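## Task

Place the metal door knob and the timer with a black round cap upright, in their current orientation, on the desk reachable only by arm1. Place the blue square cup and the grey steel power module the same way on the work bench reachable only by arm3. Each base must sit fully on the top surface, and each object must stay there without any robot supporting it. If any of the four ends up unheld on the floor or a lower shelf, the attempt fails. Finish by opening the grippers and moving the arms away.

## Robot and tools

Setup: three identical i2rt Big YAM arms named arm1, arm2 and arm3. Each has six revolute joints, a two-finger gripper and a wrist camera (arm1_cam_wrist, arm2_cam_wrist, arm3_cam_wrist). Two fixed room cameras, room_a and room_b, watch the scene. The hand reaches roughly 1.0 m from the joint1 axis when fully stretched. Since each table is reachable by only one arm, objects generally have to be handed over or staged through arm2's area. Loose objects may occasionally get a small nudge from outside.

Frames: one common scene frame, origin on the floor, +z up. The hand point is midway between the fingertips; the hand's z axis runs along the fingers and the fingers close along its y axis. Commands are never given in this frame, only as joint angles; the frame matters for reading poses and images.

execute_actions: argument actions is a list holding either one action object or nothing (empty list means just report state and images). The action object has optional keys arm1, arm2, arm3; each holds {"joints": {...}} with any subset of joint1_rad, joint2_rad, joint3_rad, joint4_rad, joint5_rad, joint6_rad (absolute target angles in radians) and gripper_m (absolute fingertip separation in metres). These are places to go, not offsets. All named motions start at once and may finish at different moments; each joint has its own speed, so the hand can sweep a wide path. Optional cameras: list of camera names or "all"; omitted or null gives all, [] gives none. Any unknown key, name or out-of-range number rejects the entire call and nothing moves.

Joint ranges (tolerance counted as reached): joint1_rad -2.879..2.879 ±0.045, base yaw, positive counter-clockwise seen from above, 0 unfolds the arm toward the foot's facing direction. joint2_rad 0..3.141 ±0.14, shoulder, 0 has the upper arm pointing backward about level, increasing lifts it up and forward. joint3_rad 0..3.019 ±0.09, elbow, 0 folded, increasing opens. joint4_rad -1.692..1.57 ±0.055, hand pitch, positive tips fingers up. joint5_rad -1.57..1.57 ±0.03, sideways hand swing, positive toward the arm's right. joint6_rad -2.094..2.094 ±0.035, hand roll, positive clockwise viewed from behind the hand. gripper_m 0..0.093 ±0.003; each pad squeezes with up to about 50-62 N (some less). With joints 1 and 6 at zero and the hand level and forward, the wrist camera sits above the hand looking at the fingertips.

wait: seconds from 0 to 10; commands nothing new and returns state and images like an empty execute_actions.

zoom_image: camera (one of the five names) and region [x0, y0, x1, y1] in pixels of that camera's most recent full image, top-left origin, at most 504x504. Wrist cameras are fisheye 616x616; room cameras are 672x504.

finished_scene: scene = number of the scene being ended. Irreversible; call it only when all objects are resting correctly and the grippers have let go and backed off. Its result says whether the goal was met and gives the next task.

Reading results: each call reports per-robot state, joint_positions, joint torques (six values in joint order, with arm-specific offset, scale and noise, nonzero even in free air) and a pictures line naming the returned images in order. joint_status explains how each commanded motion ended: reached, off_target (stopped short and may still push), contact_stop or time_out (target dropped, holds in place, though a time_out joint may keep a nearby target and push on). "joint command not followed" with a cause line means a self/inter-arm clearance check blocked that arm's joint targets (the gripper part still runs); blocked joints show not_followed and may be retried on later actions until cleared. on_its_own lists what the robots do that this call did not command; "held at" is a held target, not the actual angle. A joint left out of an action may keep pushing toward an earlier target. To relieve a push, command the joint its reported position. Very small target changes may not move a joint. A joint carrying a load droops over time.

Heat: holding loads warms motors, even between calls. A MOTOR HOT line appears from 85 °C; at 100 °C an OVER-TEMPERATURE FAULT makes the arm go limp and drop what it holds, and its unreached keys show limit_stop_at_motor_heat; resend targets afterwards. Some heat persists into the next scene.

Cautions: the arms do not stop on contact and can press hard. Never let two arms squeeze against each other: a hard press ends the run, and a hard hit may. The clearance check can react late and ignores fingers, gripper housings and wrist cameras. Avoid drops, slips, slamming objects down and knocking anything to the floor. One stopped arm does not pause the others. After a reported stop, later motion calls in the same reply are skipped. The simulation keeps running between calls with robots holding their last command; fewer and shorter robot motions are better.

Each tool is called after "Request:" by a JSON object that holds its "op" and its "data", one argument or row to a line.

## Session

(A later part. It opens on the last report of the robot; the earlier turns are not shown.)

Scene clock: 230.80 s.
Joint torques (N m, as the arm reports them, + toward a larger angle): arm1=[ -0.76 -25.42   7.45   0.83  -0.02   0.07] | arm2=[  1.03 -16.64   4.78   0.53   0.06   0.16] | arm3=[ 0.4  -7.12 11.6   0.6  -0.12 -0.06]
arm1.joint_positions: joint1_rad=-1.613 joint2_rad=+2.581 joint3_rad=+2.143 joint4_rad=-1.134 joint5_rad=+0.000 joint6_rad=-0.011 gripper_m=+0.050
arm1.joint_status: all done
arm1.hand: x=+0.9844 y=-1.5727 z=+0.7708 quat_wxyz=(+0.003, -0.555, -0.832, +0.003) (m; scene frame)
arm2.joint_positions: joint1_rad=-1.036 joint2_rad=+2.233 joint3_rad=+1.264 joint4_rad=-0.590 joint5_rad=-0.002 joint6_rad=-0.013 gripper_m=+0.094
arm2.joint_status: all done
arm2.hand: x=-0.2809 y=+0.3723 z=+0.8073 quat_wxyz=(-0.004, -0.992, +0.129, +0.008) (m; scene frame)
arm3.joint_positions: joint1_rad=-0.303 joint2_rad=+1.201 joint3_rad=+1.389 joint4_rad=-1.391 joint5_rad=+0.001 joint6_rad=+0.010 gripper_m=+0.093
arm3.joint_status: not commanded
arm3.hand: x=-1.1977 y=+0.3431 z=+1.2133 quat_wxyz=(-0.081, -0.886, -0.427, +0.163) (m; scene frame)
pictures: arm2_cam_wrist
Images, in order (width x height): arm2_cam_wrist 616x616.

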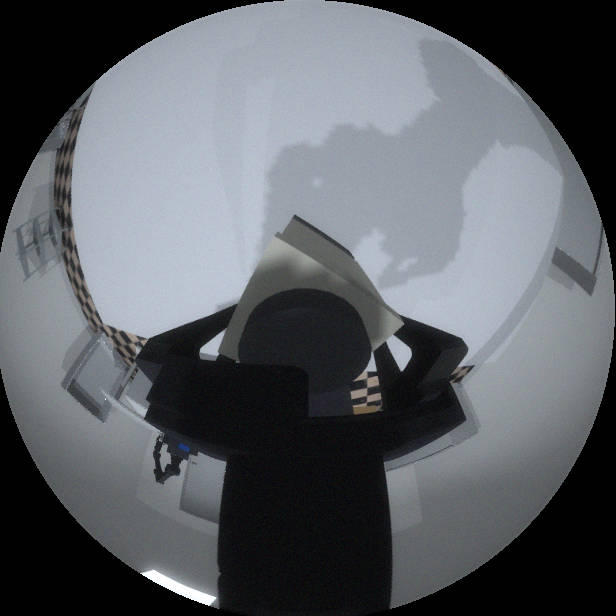

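Request:
{"op": "execute_actions", "data": {
  "actions": [
    {"arm1":{"joints":{"joint2_rad":2.66}},"arm2":{"joints":{"gripper_m":0}}}
  ],
  "cameras": ["arm1_cam_wrist","arm2_cam_wrist"]
}}

Scene clock: 235.27 s.
Joint torques (N m, as the arm reports them, + toward a larger angle): arm1=[ -0.77 -21.06   7.46   0.83  -0.02   0.07] | arm2=[  1.96 -16.72   4.74   0.53   0.     0.12] | arm3=[ 0.3  -7.05 11.62  0.61 -0.12 -0.05]
arm1.joint_positions: joint1_rad=-1.613 joint2_rad=+2.583 joint3_rad=+2.143 joint4_rad=-1.134 joint5_rad=+0.000 joint6_rad=-0.011 gripper_m=+0.050
arm1.joint_status: all done
arm1.hand: x=+0.9843 y=-1.5724 z=+0.7696 quat_wxyz=(+0.003, -0.555, -0.832, +0.002) (m; scene frame)
arm2.joint_positions: joint1_rad=-1.035 joint2_rad=+2.233 joint3_rad=+1.264 joint4_rad=-0.585 joint5_rad=+0.000 joint6_rad=-0.012 gripper_m=+0.043
arm2.joint_status: gripper_m off_target (ended at +0.043, target +0.000)
arm2.hand: x=-0.2820 y=+0.3729 z=+0.8072 quat_wxyz=(-0.003, -0.992, +0.129, +0.011) (m; scene frame)
arm3.joint_positions: joint1_rad=-0.303 joint2_rad=+1.201 joint3_rad=+1.389 joint4_rad=-1.391 joint5_rad=+0.001 joint6_rad=+0.010 gripper_m=+0.093
arm3.joint_status: not commanded
arm3.hand: x=-1.1977 y=+0.3431 z=+1.2133 quat_wxyz=(-0.081, -0.886, -0.427, +0.163) (m; scene frame)
pictures: arm1_cam_wrist, arm2_cam_wrist
Images, in order (width x height): arm1_cam_wrist 616x616, arm2_cam_wrist 616x616.

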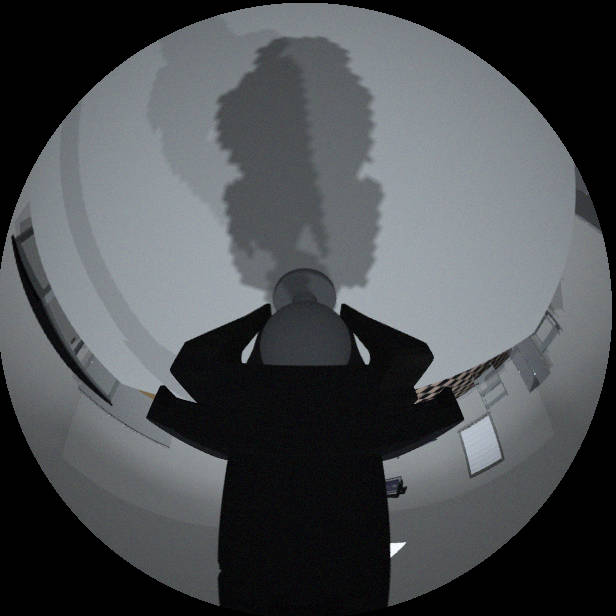

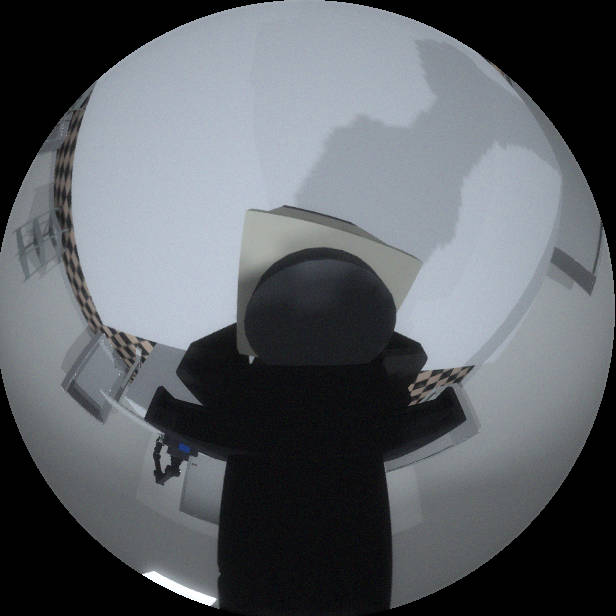

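Request:
{"op": "execute_actions", "data": {
  "actions": [
    {"arm1":{"joints":{"joint2_rad":2.585,"gripper_m":0.093}},"arm2":{"joints":{"joint2_rad":1.9,"joint3_rad":1.3,"joint4_rad":-0.97}}}
  ],
  "cameras": ["arm2_cam_wrist","room_b"]
}}

Scene clock: 241.10 s.
Joint torques (N m, as the arm reports them, + toward a larger angle): arm1=[ -0.75 -26.65   7.49   0.77  -0.02   0.07] | arm2=[  1.39 -16.17   8.24  -0.12   0.     0.15] | arm3=[ 0.42 -7.19 11.55  0.61 -0.12 -0.07]
arm1.joint_positions: joint1_rad=-1.613 joint2_rad=+2.583 joint3_rad=+2.143 joint4_rad=-1.133 joint5_rad=+0.000 joint6_rad=-0.011 gripper_m=+0.093
arm1.joint_status: all done
arm1.hand: x=+0.9843 y=-1.5725 z=+0.7695 quat_wxyz=(+0.003, -0.555, -0.832, +0.002) (m; scene frame)
arm2.joint_positions: joint1_rad=-1.035 joint2_rad=+1.900 joint3_rad=+1.277 joint4_rad=-0.963 joint5_rad=+0.000 joint6_rad=-0.012 gripper_m=+0.043
arm2.joint_status: all done
arm2.hand: x=-0.2679 y=+0.3705 z=+0.9789 quat_wxyz=(-0.005, -0.992, +0.129, -0.005) (m; scene frame)
arm3.joint_positions: joint1_rad=-0.303 joint2_rad=+1.201 joint3_rad=+1.389 joint4_rad=-1.391 joint5_rad=+0.001 joint6_rad=+0.010 gripper_m=+0.093
arm3.joint_status: not commanded
arm3.hand: x=-1.1977 y=+0.3431 z=+1.2133 quat_wxyz=(-0.081, -0.886, -0.427, +0.163) (m; scene frame)
pictures: arm2_cam_wrist, room_b
Images, in order (width x height): arm2_cam_wrist 616x616, room_b 672x504.

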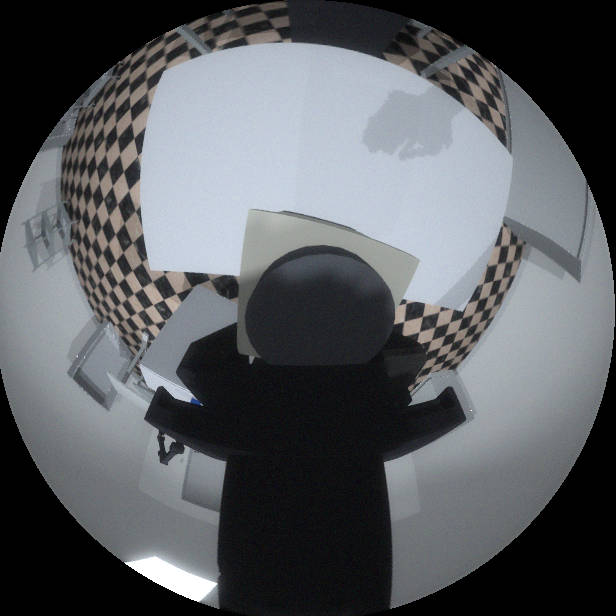

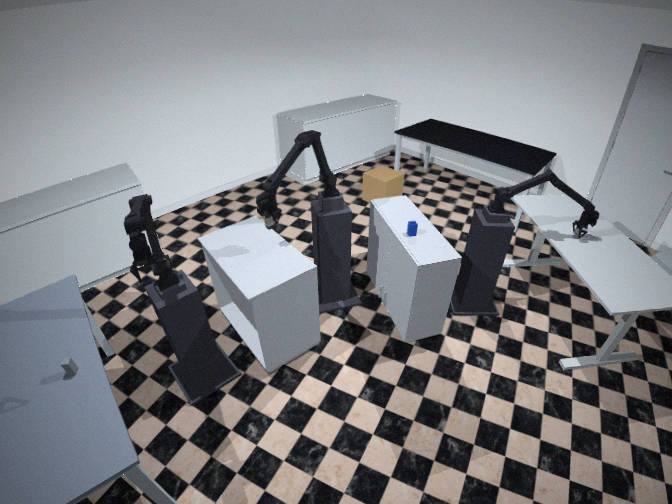

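Request:
{"op": "execute_actions", "data": {
  "actions": [
    {"arm1":{"joints":{"joint2_rad":2.1,"joint3_rad":1.9,"joint4_rad":-1.37}},"arm2":{"joints":{"joint1_rad":1.3,"joint2_rad":1.8,"joint3_rad":1.4,"joint4_rad":-1.19}}}
  ],
  "cameras": ["arm2_cam_wrist","arm1_cam_wrist","room_a"]
}}

Scene clock: 251.83 s.
Joint torques (N m, as the arm reports them, + toward a larger angle): arm1=[ -0.72 -20.98   7.95  -0.08  -0.02   0.06] | arm2=[ -0.05 -15.9    9.2   -0.31   0.05   0.15] | arm3=[ 0.29 -7.05 11.59  0.56 -0.11 -0.05]
arm1.joint_positions: joint1_rad=-1.613 joint2_rad=+2.072 joint3_rad=+1.897 joint4_rad=-1.357 joint5_rad=+0.000 joint6_rad=-0.011 gripper_m=+0.093
arm1.joint_status: all done
arm1.hand: x=+0.9580 y=-1.5022 z=+1.0219 quat_wxyz=(-0.014, -0.555, -0.831, +0.014) (m; scene frame)
arm2.joint_positions: joint1_rad=+1.308 joint2_rad=+1.802 joint3_rad=+1.374 joint4_rad=-1.182 joint5_rad=-0.002 joint6_rad=-0.012 gripper_m=+0.043
arm2.joint_status: all done
arm2.hand: x=+0.4746 y=-0.2170 z=+1.0601 quat_wxyz=(+0.017, -0.505, -0.863, -0.006) (m; scene frame)
arm3.joint_positions: joint1_rad=-0.303 joint2_rad=+1.201 joint3_rad=+1.389 joint4_rad=-1.391 joint5_rad=+0.001 joint6_rad=+0.010 gripper_m=+0.093
arm3.joint_status: not commanded
arm3.hand: x=-1.1977 y=+0.3431 z=+1.2133 quat_wxyz=(-0.081, -0.886, -0.427, +0.163) (m; scene frame)
pictures: arm1_cam_wrist, arm2_cam_wrist, room_a
Images, in order (width x height): arm1_cam_wrist 616x616, arm2_cam_wrist 616x616, room_a 672x504.

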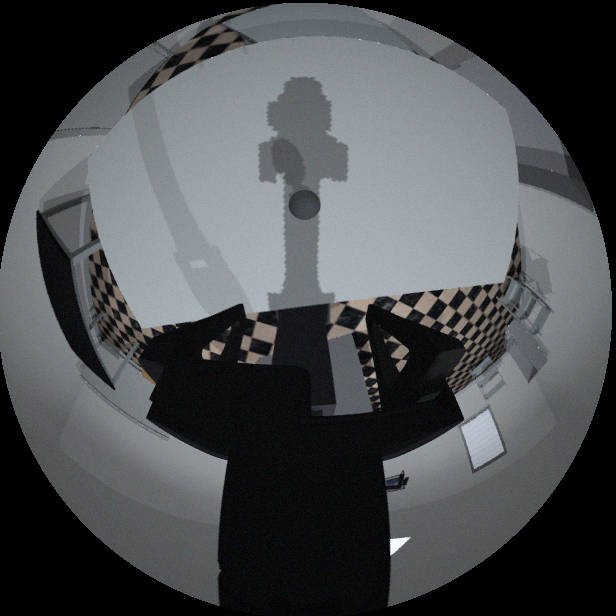

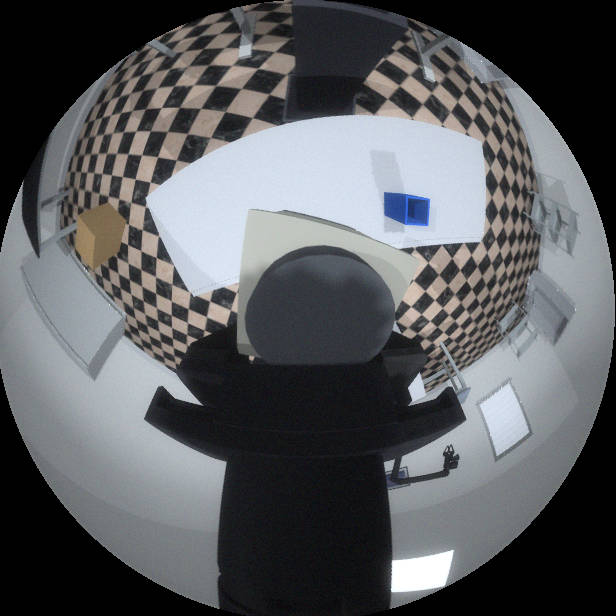

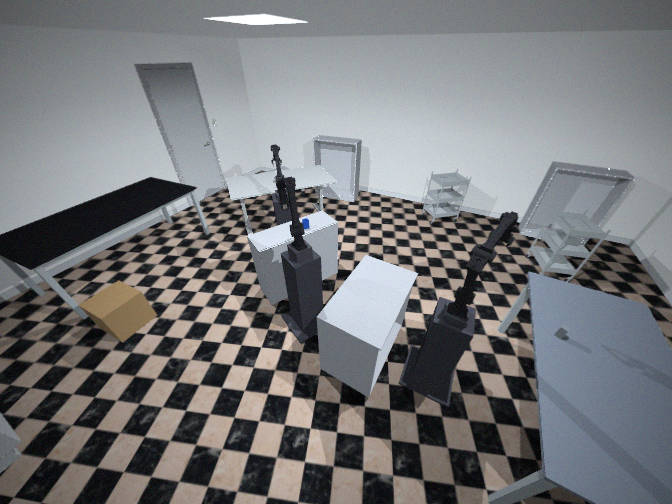

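Request:
{"op": "execute_actions", "data": {
  "actions": [
    {"arm2":{"joints":{"joint2_rad":2.22,"joint3_rad":1.64,"joint4_rad":-1.0}}}
  ],
  "cameras": ["arm2_cam_wrist","room_b"]
}}

Request:
{"op": "zoom_image", "data": {
  "camera": "room_b",
  "region": [330, 150, 490, 270]
}}

Scene clock: 258.57 s.
Joint torques (N m, as the arm reports them, + toward a larger angle): arm1=[ -0.72 -20.92   7.93  -0.09  -0.02   0.07] | arm2=[  0.53 -20.74   8.61   0.06   0.04   0.12] | arm3=[ 0.31 -7.06 11.59  0.61 -0.13 -0.05]
arm1.joint_positions: joint1_rad=-1.613 joint2_rad=+2.072 joint3_rad=+1.897 joint4_rad=-1.357 joint5_rad=+0.000 joint6_rad=-0.011 gripper_m=+0.093
arm1.joint_status: not commanded
arm1.hand: x=+0.9580 y=-1.5022 z=+1.0219 quat_wxyz=(-0.014, -0.555, -0.831, +0.014) (m; scene frame)
arm2.joint_positions: joint1_rad=+1.308 joint2_rad=+2.232 joint3_rad=+1.611 joint4_rad=-1.000 joint5_rad=-0.002 joint6_rad=-0.012 gripper_m=+0.043
arm2.joint_status: all done
arm2.hand: x=+0.5187 y=-0.3003 z=+0.9006 quat_wxyz=(+0.022, -0.505, -0.863, -0.009) (m; scene frame)
arm3.joint_positions: joint1_rad=-0.303 joint2_rad=+1.201 joint3_rad=+1.389 joint4_rad=-1.391 joint5_rad=+0.001 joint6_rad=+0.010 gripper_m=+0.093
arm3.joint_status: not commanded
arm3.hand: x=-1.1977 y=+0.3431 z=+1.2133 quat_wxyz=(-0.081, -0.886, -0.427, +0.163) (m; scene frame)
pictures: arm2_cam_wrist, room_b
Images, in order (width x height): arm2_cam_wrist 616x616, room_b 672x504.

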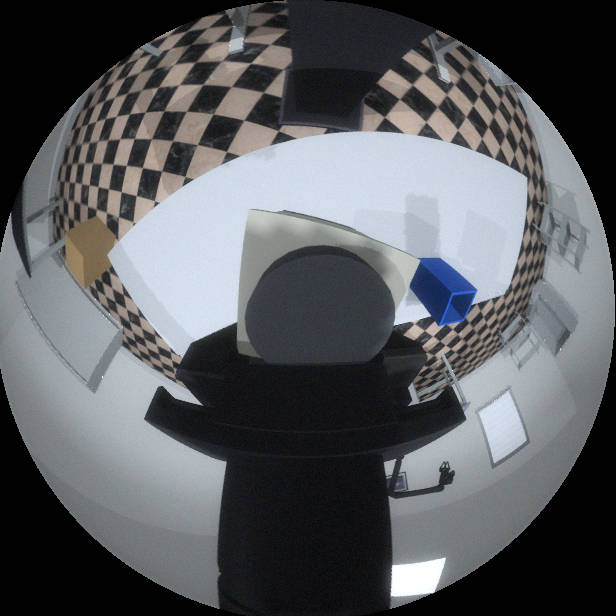

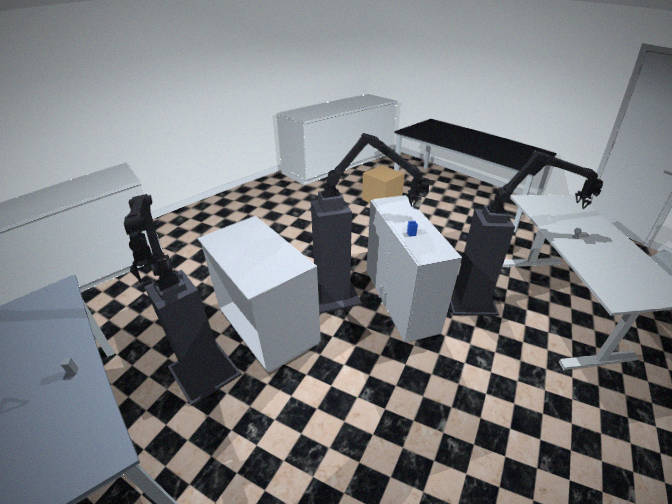

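Region (330, 150, 490, 270) of room_b's 672x504 image, scaled by 3.150, with more detail than that image has; it fills the top 378 rows of this view, and the rest is white.

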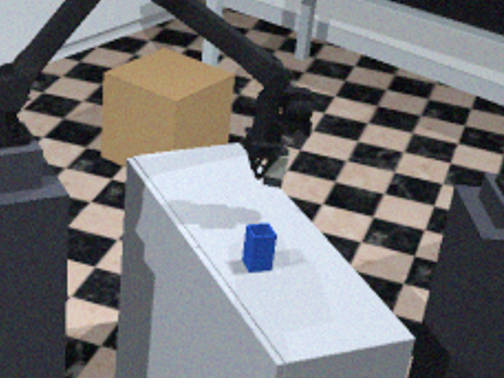

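Request:
{"op": "execute_actions", "data": {
  "actions": [
    {"arm2":{"joints":{"joint2_rad":2.33,"joint4_rad":-0.86}}}
  ],
  "cameras": ["room_b"]
}}

Request:
{"op": "execute_actions", "data": {
  "actions": [
    {"arm2":{"joints":{"joint2_rad":2.42,"joint4_rad":-0.8}}}
  ],
  "cameras": ["room_b"]
}}

Request:
{"op": "zoom_image", "data": {
  "camera": "room_b",
  "region": [370, 170, 450, 230]
}}

Scene clock: 265.90 s.
Joint torques (N m, as the arm reports them, + toward a larger angle): arm1=[ -0.73 -20.91   7.93  -0.07  -0.02   0.07] | arm2=[  0.9  -21.86   8.02   0.42   0.04   0.13] | arm3=[ 0.27 -7.   11.63  0.61 -0.11 -0.06]
arm1.joint_positions: joint1_rad=-1.613 joint2_rad=+2.072 joint3_rad=+1.897 joint4_rad=-1.357 joint5_rad=+0.000 joint6_rad=-0.011 gripper_m=+0.093
arm1.joint_status: not commanded
arm1.hand: x=+0.9580 y=-1.5022 z=+1.0219 quat_wxyz=(-0.014, -0.555, -0.831, +0.014) (m; scene frame)
arm2.joint_positions: joint1_rad=+1.308 joint2_rad=+2.343 joint3_rad=+1.611 joint4_rad=-0.870 joint5_rad=-0.002 joint6_rad=-0.012 gripper_m=+0.043
arm2.joint_status: all done
arm2.hand: x=+0.5206 y=-0.3050 z=+0.8341 quat_wxyz=(+0.014, -0.505, -0.863, -0.004) (m; scene frame)
arm3.joint_positions: joint1_rad=-0.303 joint2_rad=+1.201 joint3_rad=+1.389 joint4_rad=-1.391 joint5_rad=+0.001 joint6_rad=+0.010 gripper_m=+0.093
arm3.joint_status: not commanded
arm3.hand: x=-1.1977 y=+0.3431 z=+1.2133 quat_wxyz=(-0.081, -0.886, -0.427, +0.163) (m; scene frame)
pictures: room_b
Images, in order (width x height): room_b 672x504.

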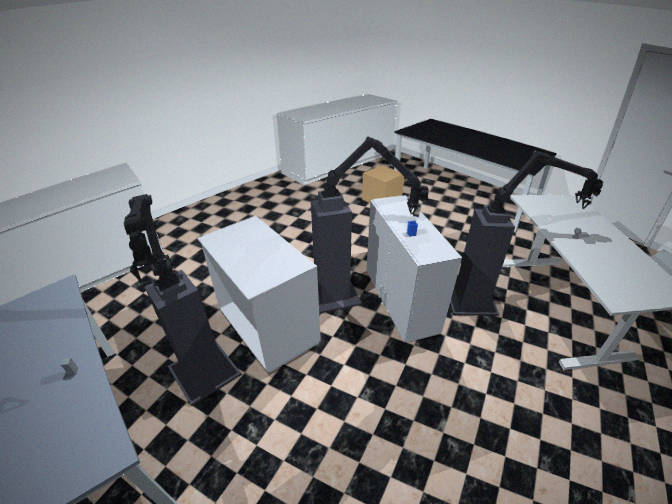

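Scene clock: 266.87 s.
Joint torques (N m, as the arm reports them, + toward a larger angle): arm1=[ -0.72 -20.92   7.94  -0.08  -0.02   0.07] | arm2=[  0.28 -20.23   7.63   0.37   0.04   0.12] | arm3=[ 0.44 -7.11 11.6   0.58 -0.13 -0.06]
arm1.joint_positions: joint1_rad=-1.613 joint2_rad=+2.072 joint3_rad=+1.897 joint4_rad=-1.357 joint5_rad=+0.000 joint6_rad=-0.011 gripper_m=+0.093
arm1.joint_status: not commanded
arm1.hand: x=+0.9580 y=-1.5022 z=+1.0219 quat_wxyz=(-0.014, -0.555, -0.831, +0.014) (m; scene frame)
arm2.joint_positions: joint1_rad=+1.308 joint2_rad=+2.412 joint3_rad=+1.614 joint4_rad=-0.806 joint5_rad=-0.001 joint6_rad=-0.012 gripper_m=+0.043
arm2.joint_status: all done
arm2.hand: x=+0.5189 y=-0.3027 z=+0.7942 quat_wxyz=(+0.014, -0.505, -0.863, -0.004) (m; scene frame)
arm3.joint_positions: joint1_rad=-0.303 joint2_rad=+1.201 joint3_rad=+1.389 joint4_rad=-1.391 joint5_rad=+0.001 joint6_rad=+0.010 gripper_m=+0.093
arm3.joint_status: not commanded
arm3.hand: x=-1.1977 y=+0.3431 z=+1.2133 quat_wxyz=(-0.081, -0.886, -0.427, +0.163) (m; scene frame)
pictures: room_b
Images, in order (width x height): room_b 672x504.

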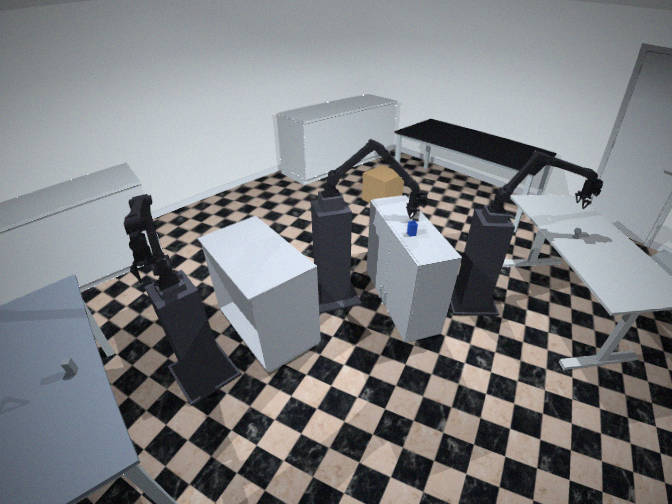

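Region (370, 170, 450, 230) of room_b's 672x504 image, scaled by 6.300, with more detail than that image has; it fills the top 378 rows of this view, and the rest is white.

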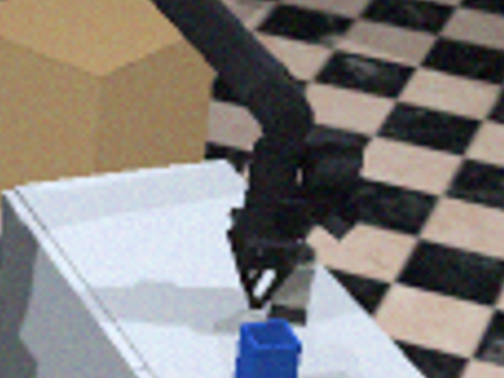

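Request:
{"op": "execute_actions", "data": {
  "actions": [
    {"arm2":{"joints":{"joint2_rad":2.47,"joint4_rad":-0.75}}}
  ],
  "cameras": ["room_b","arm2_cam_wrist"]
}}

Request:
{"op": "zoom_image", "data": {
  "camera": "room_b",
  "region": [380, 180, 440, 230]
}}

Scene clock: 274.10 s.
Joint torques (N m, as the arm reports them, + toward a larger angle): arm1=[ -0.72 -20.9    7.93  -0.08  -0.02   0.07] | arm2=[  0.04 -16.84   7.55   0.75   0.07   0.16] | arm3=[ 0.34 -7.24 11.62  0.57 -0.12 -0.05]
arm1.joint_positions: joint1_rad=-1.613 joint2_rad=+2.072 joint3_rad=+1.897 joint4_rad=-1.357 joint5_rad=+0.000 joint6_rad=-0.011 gripper_m=+0.093
arm1.joint_status: not commanded
arm1.hand: x=+0.9580 y=-1.5022 z=+1.0219 quat_wxyz=(-0.014, -0.555, -0.831, +0.014) (m; scene frame)
arm2.joint_positions: joint1_rad=+1.308 joint2_rad=+2.418 joint3_rad=+1.615 joint4_rad=-0.761 joint5_rad=-0.002 joint6_rad=-0.011 gripper_m=+0.043
arm2.joint_status: all done
arm2.hand: x=+0.5233 y=-0.3107 z=+0.7904 quat_wxyz=(-0.002, -0.505, -0.863, +0.005) (m; scene frame)
arm3.joint_positions: joint1_rad=-0.303 joint2_rad=+1.201 joint3_rad=+1.389 joint4_rad=-1.391 joint5_rad=+0.001 joint6_rad=+0.010 gripper_m=+0.093
arm3.joint_status: not commanded
arm3.hand: x=-1.1977 y=+0.3431 z=+1.2133 quat_wxyz=(-0.081, -0.886, -0.427, +0.163) (m; scene frame)
pictures: arm2_cam_wrist, room_b
Images, in order (width x height): arm2_cam_wrist 616x616, room_b 672x504.

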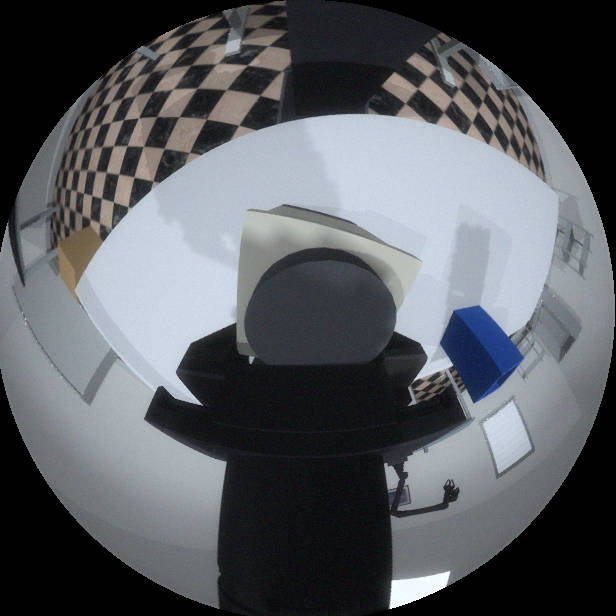

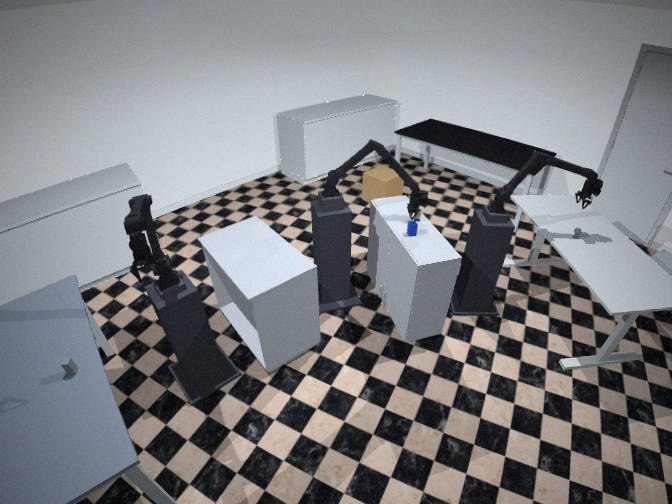

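Region (380, 180, 440, 230) of room_b's 672x504 image, scaled by 8.400, with more detail than that image has.

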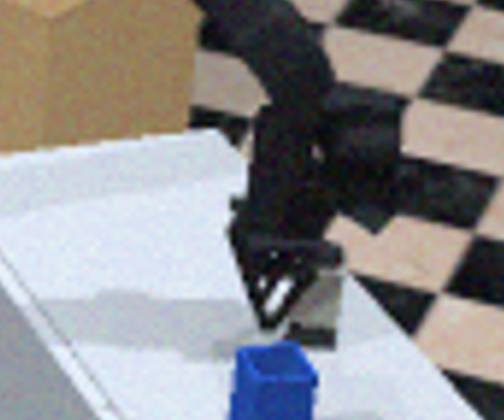

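Request:
{"op": "execute_actions", "data": {
  "actions": [
    {"arm2":{"joints":{"joint2_rad":2.42,"gripper_m":0.093}}}
  ],
  "cameras": ["arm2_cam_wrist"]
}}

Request:
{"op": "execute_actions", "data": {
  "actions": [
    {"arm2":{"joints":{"joint2_rad":2.0,"joint3_rad":1.65,"joint4_rad":-1.22}}}
  ],
  "cameras": ["arm2_cam_wrist","room_b"]
}}

Scene clock: 280.53 s.
Joint torques (N m, as the arm reports them, + toward a larger angle): arm1=[ -0.73 -20.9    7.94  -0.07  -0.02   0.07] | arm2=[  0.53 -20.69   7.37   0.66   0.04   0.13] | arm3=[ 0.31 -7.13 11.6   0.56 -0.12 -0.06]
arm1.joint_positions: joint1_rad=-1.613 joint2_rad=+2.072 joint3_rad=+1.897 joint4_rad=-1.357 joint5_rad=+0.000 joint6_rad=-0.011 gripper_m=+0.093
arm1.joint_status: not commanded
arm1.hand: x=+0.9580 y=-1.5022 z=+1.0219 quat_wxyz=(-0.014, -0.555, -0.831, +0.014) (m; scene frame)
arm2.joint_positions: joint1_rad=+1.308 joint2_rad=+2.416 joint3_rad=+1.615 joint4_rad=-0.758 joint5_rad=-0.001 joint6_rad=-0.011 gripper_m=+0.093
arm2.joint_status: all done
arm2.hand: x=+0.5238 y=-0.3122 z=+0.7915 quat_wxyz=(-0.004, -0.505, -0.863, +0.007) (m; scene frame)
arm3.joint_positions: joint1_rad=-0.303 joint2_rad=+1.201 joint3_rad=+1.389 joint4_rad=-1.391 joint5_rad=+0.001 joint6_rad=+0.010 gripper_m=+0.093
arm3.joint_status: not commanded
arm3.hand: x=-1.1977 y=+0.3431 z=+1.2133 quat_wxyz=(-0.081, -0.886, -0.427, +0.163) (m; scene frame)
pictures: arm2_cam_wrist
Images, in order (width x height): arm2_cam_wrist 616x616.

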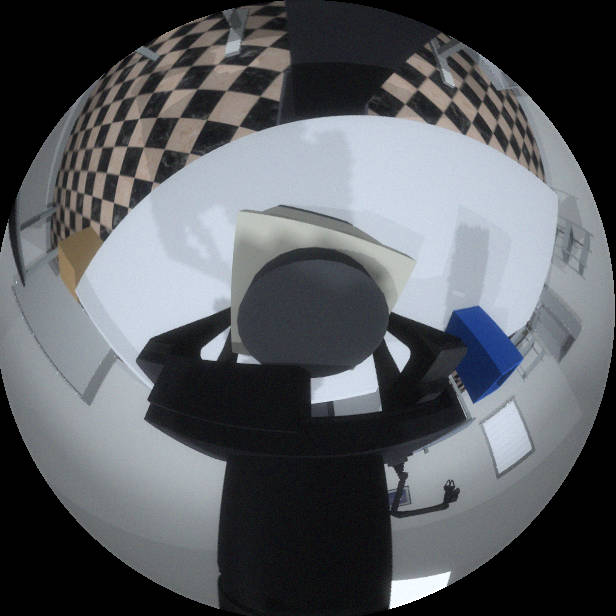

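Scene clock: 282.07 s.
Joint torques (N m, as the arm reports them, + toward a larger angle): arm1=[ -0.71 -20.92   7.93  -0.07  -0.02   0.06] | arm2=[  0.59 -18.81   8.43  -0.21   0.05   0.14] | arm3=[ 0.46 -7.11 11.62  0.58 -0.12 -0.06]
arm1.joint_positions: joint1_rad=-1.613 joint2_rad=+2.072 joint3_rad=+1.897 joint4_rad=-1.357 joint5_rad=+0.000 joint6_rad=-0.011 gripper_m=+0.093
arm1.joint_status: not commanded
arm1.hand: x=+0.9580 y=-1.5022 z=+1.0219 quat_wxyz=(-0.014, -0.555, -0.831, +0.014) (m; scene frame)
arm2.joint_positions: joint1_rad=+1.308 joint2_rad=+1.999 joint3_rad=+1.638 joint4_rad=-1.212 joint5_rad=-0.001 joint6_rad=-0.011 gripper_m=+0.093
arm2.joint_status: all done
arm2.hand: x=+0.5153 y=-0.2920 z=+1.0473 quat_wxyz=(+0.001, -0.505, -0.863, +0.004) (m; scene frame)
arm3.joint_positions: joint1_rad=-0.303 joint2_rad=+1.201 joint3_rad=+1.389 joint4_rad=-1.391 joint5_rad=+0.001 joint6_rad=+0.010 gripper_m=+0.093
arm3.joint_status: not commanded
arm3.hand: x=-1.1977 y=+0.3431 z=+1.2133 quat_wxyz=(-0.081, -0.886, -0.427, +0.163) (m; scene frame)
pictures: arm2_cam_wrist, room_b
Images, in order (width x height): arm2_cam_wrist 616x616, room_b 672x504.

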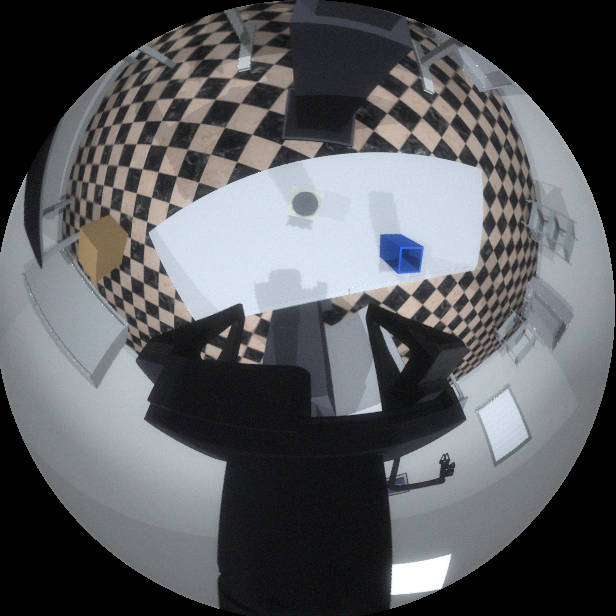

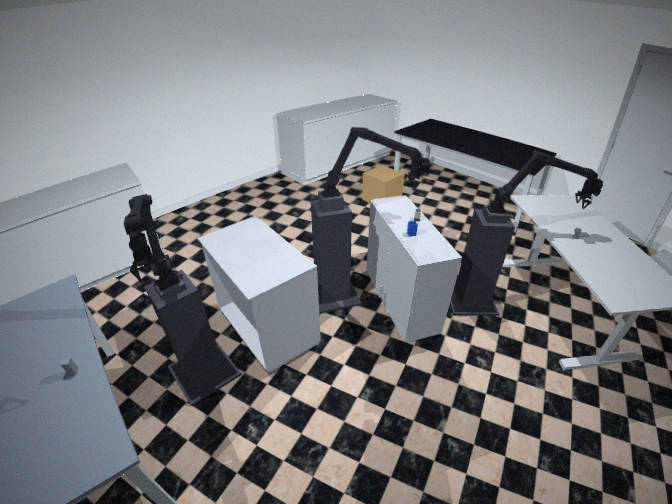

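Request:
{"op": "execute_actions", "data": {
  "actions": [
    {"arm2":{"joints":{"joint1_rad":0.97,"joint2_rad":2.15,"joint3_rad":1.65,"joint4_rad":-1.08}}}
  ],
  "cameras": ["arm2_cam_wrist"]
}}

Scene clock: 288.73 s.
Joint torques (N m, as the arm reports them, + toward a larger angle): arm1=[ -0.75 -20.92   7.92  -0.07  -0.02   0.07] | arm2=[  0.73 -21.06   7.97   0.37  -0.04   0.12] | arm3=[ 0.35 -7.   11.61  0.6  -0.12 -0.07]
arm1.joint_positions: joint1_rad=-1.613 joint2_rad=+2.072 joint3_rad=+1.897 joint4_rad=-1.357 joint5_rad=+0.000 joint6_rad=-0.011 gripper_m=+0.093
arm1.joint_status: not commanded
arm1.hand: x=+0.9580 y=-1.5022 z=+1.0219 quat_wxyz=(-0.014, -0.555, -0.831, +0.014) (m; scene frame)
arm2.joint_positions: joint1_rad=+0.976 joint2_rad=+2.156 joint3_rad=+1.638 joint4_rad=-1.088 joint5_rad=+0.002 joint6_rad=-0.011 gripper_m=+0.093
arm2.joint_status: all done
arm2.hand: x=+0.3299 y=-0.3706 z=+0.9564 quat_wxyz=(+0.014, -0.641, -0.768, -0.006) (m; scene frame)
arm3.joint_positions: joint1_rad=-0.303 joint2_rad=+1.201 joint3_rad=+1.389 joint4_rad=-1.391 joint5_rad=+0.001 joint6_rad=+0.010 gripper_m=+0.093
arm3.joint_status: not commanded
arm3.hand: x=-1.1977 y=+0.3431 z=+1.2133 quat_wxyz=(-0.081, -0.886, -0.427, +0.163) (m; scene frame)
pictures: arm2_cam_wrist
Images, in order (width x height): arm2_cam_wrist 616x616.

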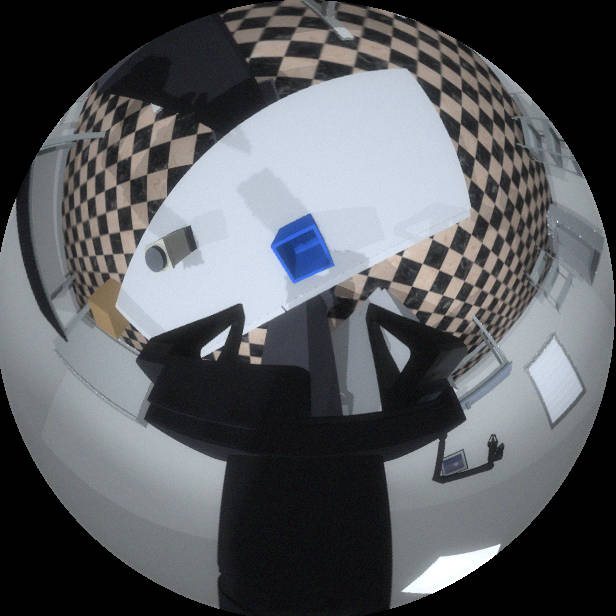

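Request:
{"op": "execute_actions", "data": {
  "actions": [
    {"arm2":{"joints":{"joint2_rad":2.25,"joint3_rad":1.65,"joint4_rad":-0.98,"joint6_rad":-0.45}}}
  ],
  "cameras": ["arm2_cam_wrist"]
}}

Scene clock: 294.40 s.
Joint torques (N m, as the arm reports them, + toward a larger angle): arm1=[ -0.73 -20.91   7.93  -0.08  -0.02   0.07] | arm2=[  0.43 -20.4    7.52   0.48  -0.08  -0.16] | arm3=[ 0.56 -7.1  11.6   0.59 -0.12 -0.05]
arm1.joint_positions: joint1_rad=-1.613 joint2_rad=+2.072 joint3_rad=+1.897 joint4_rad=-1.357 joint5_rad=+0.000 joint6_rad=-0.011 gripper_m=+0.093
arm1.joint_status: not commanded
arm1.hand: x=+0.9580 y=-1.5022 z=+1.0219 quat_wxyz=(-0.014, -0.555, -0.831, +0.014) (m; scene frame)
arm2.joint_positions: joint1_rad=+0.976 joint2_rad=+2.251 joint3_rad=+1.638 joint4_rad=-0.989 joint5_rad=+0.002 joint6_rad=-0.434 gripper_m=+0.093
arm2.joint_status: all done
arm2.hand: x=+0.3306 y=-0.3774 z=+0.8991 quat_wxyz=(+0.011, -0.465, -0.885, -0.008) (m; scene frame)
arm3.joint_positions: joint1_rad=-0.303 joint2_rad=+1.201 joint3_rad=+1.389 joint4_rad=-1.391 joint5_rad=+0.001 joint6_rad=+0.010 gripper_m=+0.093
arm3.joint_status: not commanded
arm3.hand: x=-1.1977 y=+0.3431 z=+1.2133 quat_wxyz=(-0.081, -0.886, -0.427, +0.163) (m; scene frame)
pictures: arm2_cam_wrist
Images, in order (width x height): arm2_cam_wrist 616x616.

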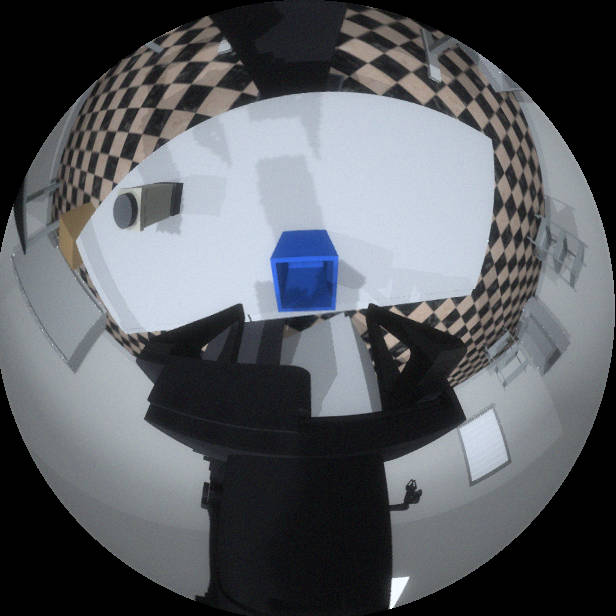

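Request:
{"op": "execute_actions", "data": {
  "actions": [
    {"arm2":{"joints":{"joint2_rad":2.37,"joint3_rad":1.62,"joint4_rad":-0.84}}}
  ],
  "cameras": ["arm2_cam_wrist"]
}}

Scene clock: 298.40 s.
Joint torques (N m, as the arm reports them, + toward a larger angle): arm1=[ -0.72 -20.91   7.93  -0.09  -0.02   0.07] | arm2=[  0.07 -20.7    6.46   0.52  -0.09  -0.14] | arm3=[ 0.42 -7.07 11.6   0.61 -0.13 -0.06]
arm1.joint_positions: joint1_rad=-1.613 joint2_rad=+2.072 joint3_rad=+1.897 joint4_rad=-1.357 joint5_rad=+0.000 joint6_rad=-0.011 gripper_m=+0.093
arm1.joint_status: not commanded
arm1.hand: x=+0.9580 y=-1.5022 z=+1.0219 quat_wxyz=(-0.014, -0.555, -0.831, +0.014) (m; scene frame)
arm2.joint_positions: joint1_rad=+0.976 joint2_rad=+2.375 joint3_rad=+1.615 joint4_rad=-0.849 joint5_rad=+0.002 joint6_rad=-0.435 gripper_m=+0.093
arm2.joint_status: all done
arm2.hand: x=+0.3287 y=-0.3697 z=+0.8177 quat_wxyz=(+0.013, -0.465, -0.885, -0.010) (m; scene frame)
arm3.joint_positions: joint1_rad=-0.303 joint2_rad=+1.201 joint3_rad=+1.389 joint4_rad=-1.391 joint5_rad=+0.001 joint6_rad=+0.010 gripper_m=+0.093
arm3.joint_status: not commanded
arm3.hand: x=-1.1977 y=+0.3431 z=+1.2133 quat_wxyz=(-0.081, -0.886, -0.427, +0.163) (m; scene frame)
pictures: arm2_cam_wrist
Images, in order (width x height): arm2_cam_wrist 616x616.

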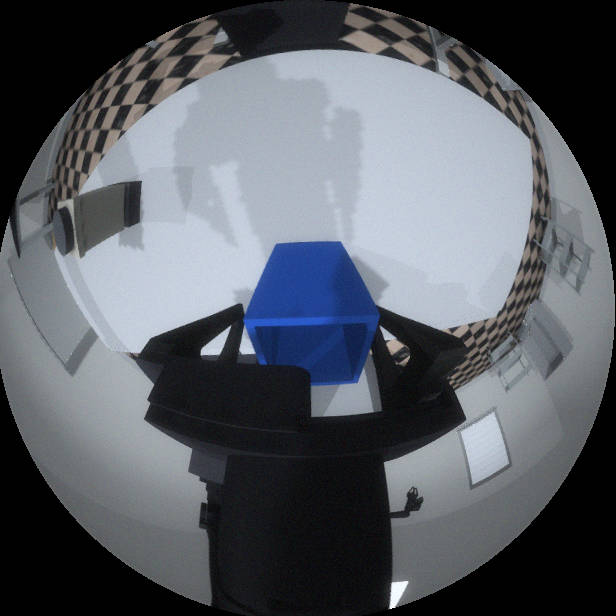

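Request:
{"op": "execute_actions", "data": {
  "actions": [
    {"arm2":{"joints":{"joint2_rad":2.42,"joint3_rad":1.59,"joint4_rad":-0.76}}}
  ],
  "cameras": []
}}

Request:
{"op": "execute_actions", "data": {
  "actions": [
    {"arm2":{"joints":{"gripper_m":0}}}
  ],
  "cameras": ["arm2_cam_wrist"]
}}

Request:
{"op": "execute_actions", "data": {
  "actions": [
    {"arm2":{"joints":{"joint2_rad":1.9,"joint3_rad":1.65,"joint4_rad":-1.32}}}
  ],
  "cameras": ["arm2_cam_wrist"]
}}

Scene clock: 306.33 s.
Joint torques (N m, as the arm reports them, + toward a larger angle): arm1=[ -0.71 -20.91   7.94  -0.09  -0.02   0.07] | arm2=[  0.96 -19.49   5.42   0.64  -0.03  -0.13] | arm3=[ 0.33 -7.15 11.62  0.58 -0.11 -0.07]
arm1.joint_positions: joint1_rad=-1.613 joint2_rad=+2.072 joint3_rad=+1.897 joint4_rad=-1.357 joint5_rad=+0.000 joint6_rad=-0.011 gripper_m=+0.093
arm1.joint_status: not commanded
arm1.hand: x=+0.9580 y=-1.5022 z=+1.0219 quat_wxyz=(-0.014, -0.555, -0.831, +0.014) (m; scene frame)
arm2.joint_positions: joint1_rad=+0.976 joint2_rad=+2.404 joint3_rad=+1.596 joint4_rad=-0.770 joint5_rad=+0.000 joint6_rad=-0.435 gripper_m=+0.093
arm2.joint_status: all done
arm2.hand: x=+0.3290 y=-0.3706 z=+0.7955 quat_wxyz=(+0.003, -0.465, -0.885, +0.002) (m; scene frame)
arm3.joint_positions: joint1_rad=-0.303 joint2_rad=+1.201 joint3_rad=+1.389 joint4_rad=-1.391 joint5_rad=+0.001 joint6_rad=+0.010 gripper_m=+0.093
arm3.joint_status: not commanded
arm3.hand: x=-1.1977 y=+0.3431 z=+1.2133 quat_wxyz=(-0.081, -0.886, -0.427, +0.163) (m; scene frame)
pictures: none
No camera images: the call's "cameras" was empty. Leave "cameras" out to get every camera's image.

Scene clock: 307.03 s.
Joint torques (N m, as the arm reports them, + toward a larger angle): arm1=[ -0.74 -20.92   7.93  -0.09  -0.02   0.06] | arm2=[  0.93 -19.42   5.54   0.64  -0.01  -0.12] | arm3=[ 0.32 -7.06 11.59  0.63 -0.11 -0.06]
arm1.joint_positions: joint1_rad=-1.613 joint2_rad=+2.072 joint3_rad=+1.897 joint4_rad=-1.357 joint5_rad=+0.000 joint6_rad=-0.011 gripper_m=+0.093
arm1.joint_status: not commanded
arm1.hand: x=+0.9580 y=-1.5022 z=+1.0219 quat_wxyz=(-0.014, -0.555, -0.831, +0.014) (m; scene frame)
arm2.joint_positions: joint1_rad=+0.976 joint2_rad=+2.404 joint3_rad=+1.596 joint4_rad=-0.770 joint5_rad=+0.000 joint6_rad=-0.436 gripper_m=+0.053
arm2.joint_status: gripper_m off_target (ended at +0.053, target +0.000)
arm2.hand: x=+0.3291 y=-0.3706 z=+0.7955 quat_wxyz=(+0.003, -0.465, -0.886, +0.002) (m; scene frame)
arm3.joint_positions: joint1_rad=-0.303 joint2_rad=+1.201 joint3_rad=+1.389 joint4_rad=-1.391 joint5_rad=+0.001 joint6_rad=+0.010 gripper_m=+0.093
arm3.joint_status: not commanded
arm3.hand: x=-1.1977 y=+0.3431 z=+1.2133 quat_wxyz=(-0.081, -0.886, -0.427, +0.163) (m; scene frame)
pictures: arm2_cam_wrist
Images, in order (width x height): arm2_cam_wrist 616x616.

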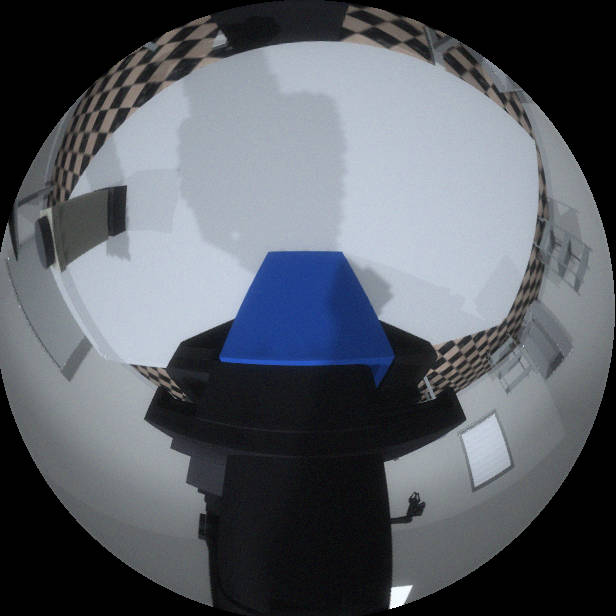

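Scene clock: 308.63 s.
Joint torques (N m, as the arm reports them, + toward a larger angle): arm1=[ -0.73 -20.9    7.93  -0.09  -0.02   0.07] | arm2=[  0.49 -18.27   8.95  -0.25  -0.03  -0.17] | arm3=[ 0.31 -7.13 11.56  0.62 -0.12 -0.06]
arm1.joint_positions: joint1_rad=-1.613 joint2_rad=+2.072 joint3_rad=+1.897 joint4_rad=-1.357 joint5_rad=+0.000 joint6_rad=-0.011 gripper_m=+0.093
arm1.joint_status: not commanded
arm1.hand: x=+0.9580 y=-1.5022 z=+1.0219 quat_wxyz=(-0.014, -0.555, -0.831, +0.014) (m; scene frame)
arm2.joint_positions: joint1_rad=+0.976 joint2_rad=+1.907 joint3_rad=+1.639 joint4_rad=-1.311 joint5_rad=+0.000 joint6_rad=-0.436 gripper_m=+0.053
arm2.joint_status: all done
arm2.hand: x=+0.3253 y=-0.3359 z=+1.1008 quat_wxyz=(+0.004, -0.465, -0.886, +0.001) (m; scene frame)
arm3.joint_positions: joint1_rad=-0.303 joint2_rad=+1.201 joint3_rad=+1.389 joint4_rad=-1.391 joint5_rad=+0.001 joint6_rad=+0.010 gripper_m=+0.093
arm3.joint_status: not commanded
arm3.hand: x=-1.1977 y=+0.3431 z=+1.2133 quat_wxyz=(-0.081, -0.886, -0.427, +0.163) (m; scene frame)
pictures: arm2_cam_wrist
Images, in order (width x height): arm2_cam_wrist 616x616.

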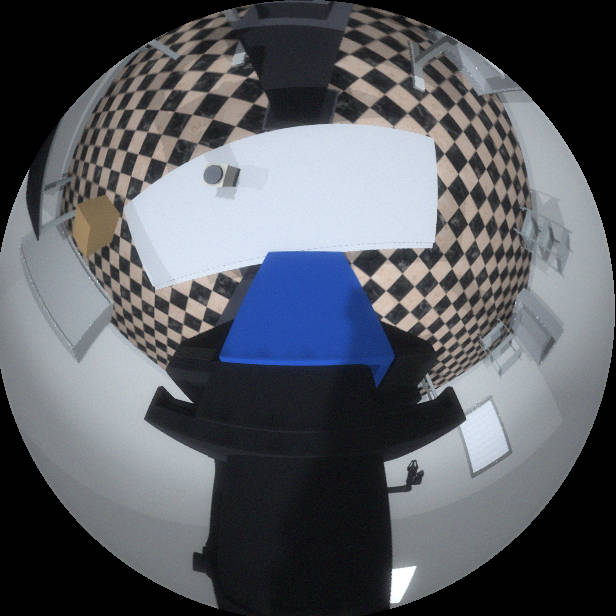

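Request:
{"op": "execute_actions", "data": {
  "actions": [
    {"arm2":{"joints":{"joint1_rad":-1.1,"joint2_rad":2.0,"joint3_rad":1.75,"joint4_rad":-1.32,"joint6_rad":0}},"arm1":{"joints":{"joint1_rad":1.46,"joint2_rad":1.95,"joint3_rad":1.65,"joint4_rad":-1.29}}}
  ],
  "cameras": ["arm2_cam_wrist","arm1_cam_wrist"]
}}

Scene clock: 319.07 s.
Joint torques (N m, as the arm reports them, + toward a larger angle): arm1=[ -0.71 -23.17   6.56   0.31  -0.01   0.06] | arm2=[  2.08 -19.81  10.18  -0.06  -0.02   0.15] | arm3=[ 0.35 -7.05 11.58  0.63 -0.12 -0.06]
arm1.joint_positions: joint1_rad=+1.469 joint2_rad=+1.977 joint3_rad=+1.662 joint4_rad=-1.292 joint5_rad=-0.001 joint6_rad=-0.011 gripper_m=+0.093
arm1.joint_status: all done
arm1.hand: x=+0.5308 y=-0.3417 z=+0.9920 quat_wxyz=(+0.014, +0.815, -0.580, +0.012) (m; scene frame)
arm2.joint_positions: joint1_rad=-1.108 joint2_rad=+2.007 joint3_rad=+1.715 joint4_rad=-1.315 joint5_rad=+0.001 joint6_rad=-0.014 gripper_m=+0.053
arm2.joint_status: all done
arm2.hand: x=-0.3365 y=+0.4359 z=+1.0704 quat_wxyz=(-0.007, -0.986, +0.164, -0.015) (m; scene frame)
arm3.joint_positions: joint1_rad=-0.303 joint2_rad=+1.201 joint3_rad=+1.389 joint4_rad=-1.391 joint5_rad=+0.001 joint6_rad=+0.010 gripper_m=+0.093
arm3.joint_status: not commanded
arm3.hand: x=-1.1977 y=+0.3431 z=+1.2133 quat_wxyz=(-0.081, -0.886, -0.427, +0.163) (m; scene frame)
pictures: arm1_cam_wrist, arm2_cam_wrist
Images, in order (width x height): arm1_cam_wrist 616x616, arm2_cam_wrist 616x616.

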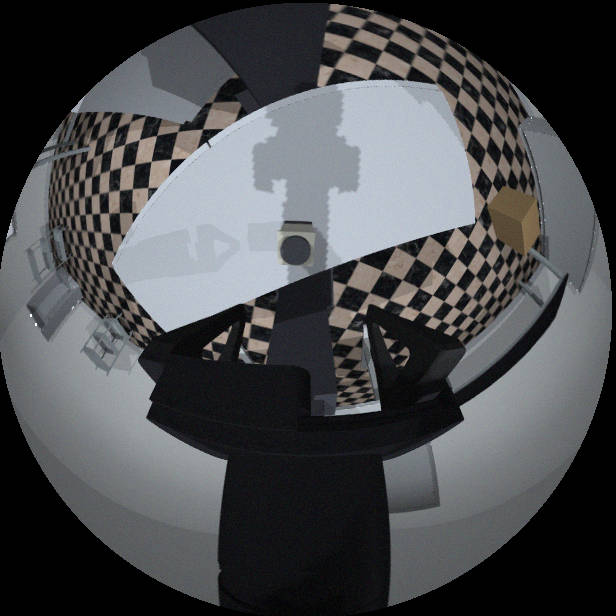

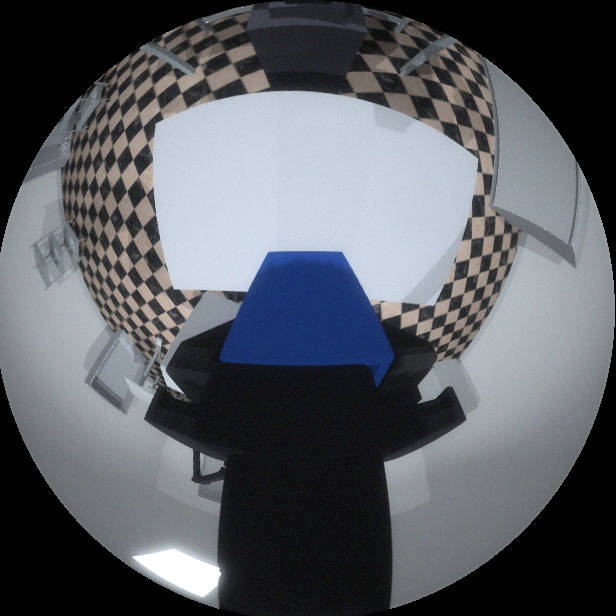

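Request:
{"op": "execute_actions", "data": {
  "actions": [
    {"arm2":{"joints":{"joint2_rad":2.42,"joint3_rad":1.88,"joint4_rad":-1.03}},"arm1":{"joints":{"joint1_rad":1.5,"joint2_rad":2.08,"joint3_rad":1.47,"joint4_rad":-0.97}}}
  ],
  "cameras": ["arm1_cam_wrist"]
}}

Scene clock: 328.57 s.
Joint torques (N m, as the arm reports them, + toward a larger angle): arm1=[  1.01 -21.15   6.49   0.76  -0.01   0.06] | arm2=[  1.78 -22.91   8.55   0.43  -0.03   0.17] | arm3=[ 0.25 -7.08 11.6   0.62 -0.13 -0.05]
arm1.joint_positions: joint1_rad=+1.493 joint2_rad=+2.080 joint3_rad=+1.467 joint4_rad=-0.983 joint5_rad=-0.001 joint6_rad=-0.011 gripper_m=+0.093
arm1.joint_status: all done
arm1.hand: x=+0.5222 y=-0.3621 z=+0.8668 quat_wxyz=(+0.011, +0.821, -0.570, +0.008) (m; scene frame)
arm2.joint_positions: joint1_rad=-1.108 joint2_rad=+2.419 joint3_rad=+1.855 joint4_rad=-1.038 joint5_rad=+0.001 joint6_rad=-0.014 gripper_m=+0.053
arm2.joint_status: all done
arm2.hand: x=-0.3994 y=+0.4565 z=+0.8611 quat_wxyz=(-0.006, -0.986, +0.164, -0.013) (m; scene frame)
arm3.joint_positions: joint1_rad=-0.303 joint2_rad=+1.201 joint3_rad=+1.389 joint4_rad=-1.391 joint5_rad=+0.001 joint6_rad=+0.010 gripper_m=+0.093
arm3.joint_status: not commanded
arm3.hand: x=-1.1977 y=+0.3431 z=+1.2133 quat_wxyz=(-0.081, -0.886, -0.427, +0.163) (m; scene frame)
pictures: arm1_cam_wrist
Images, in order (width x height): arm1_cam_wrist 616x616.

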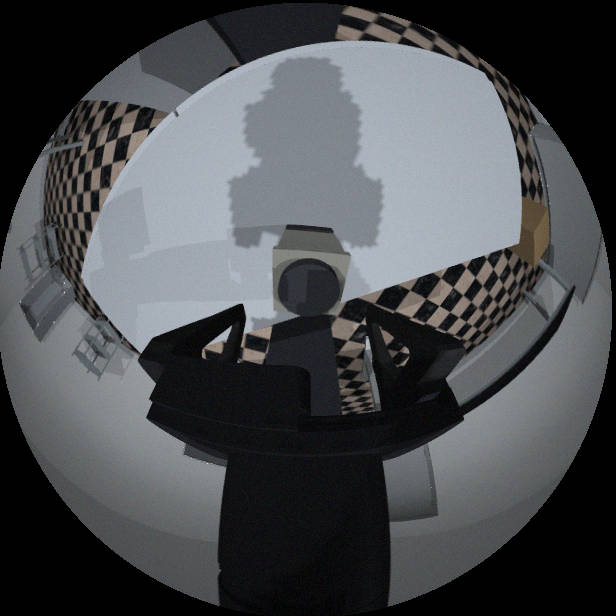

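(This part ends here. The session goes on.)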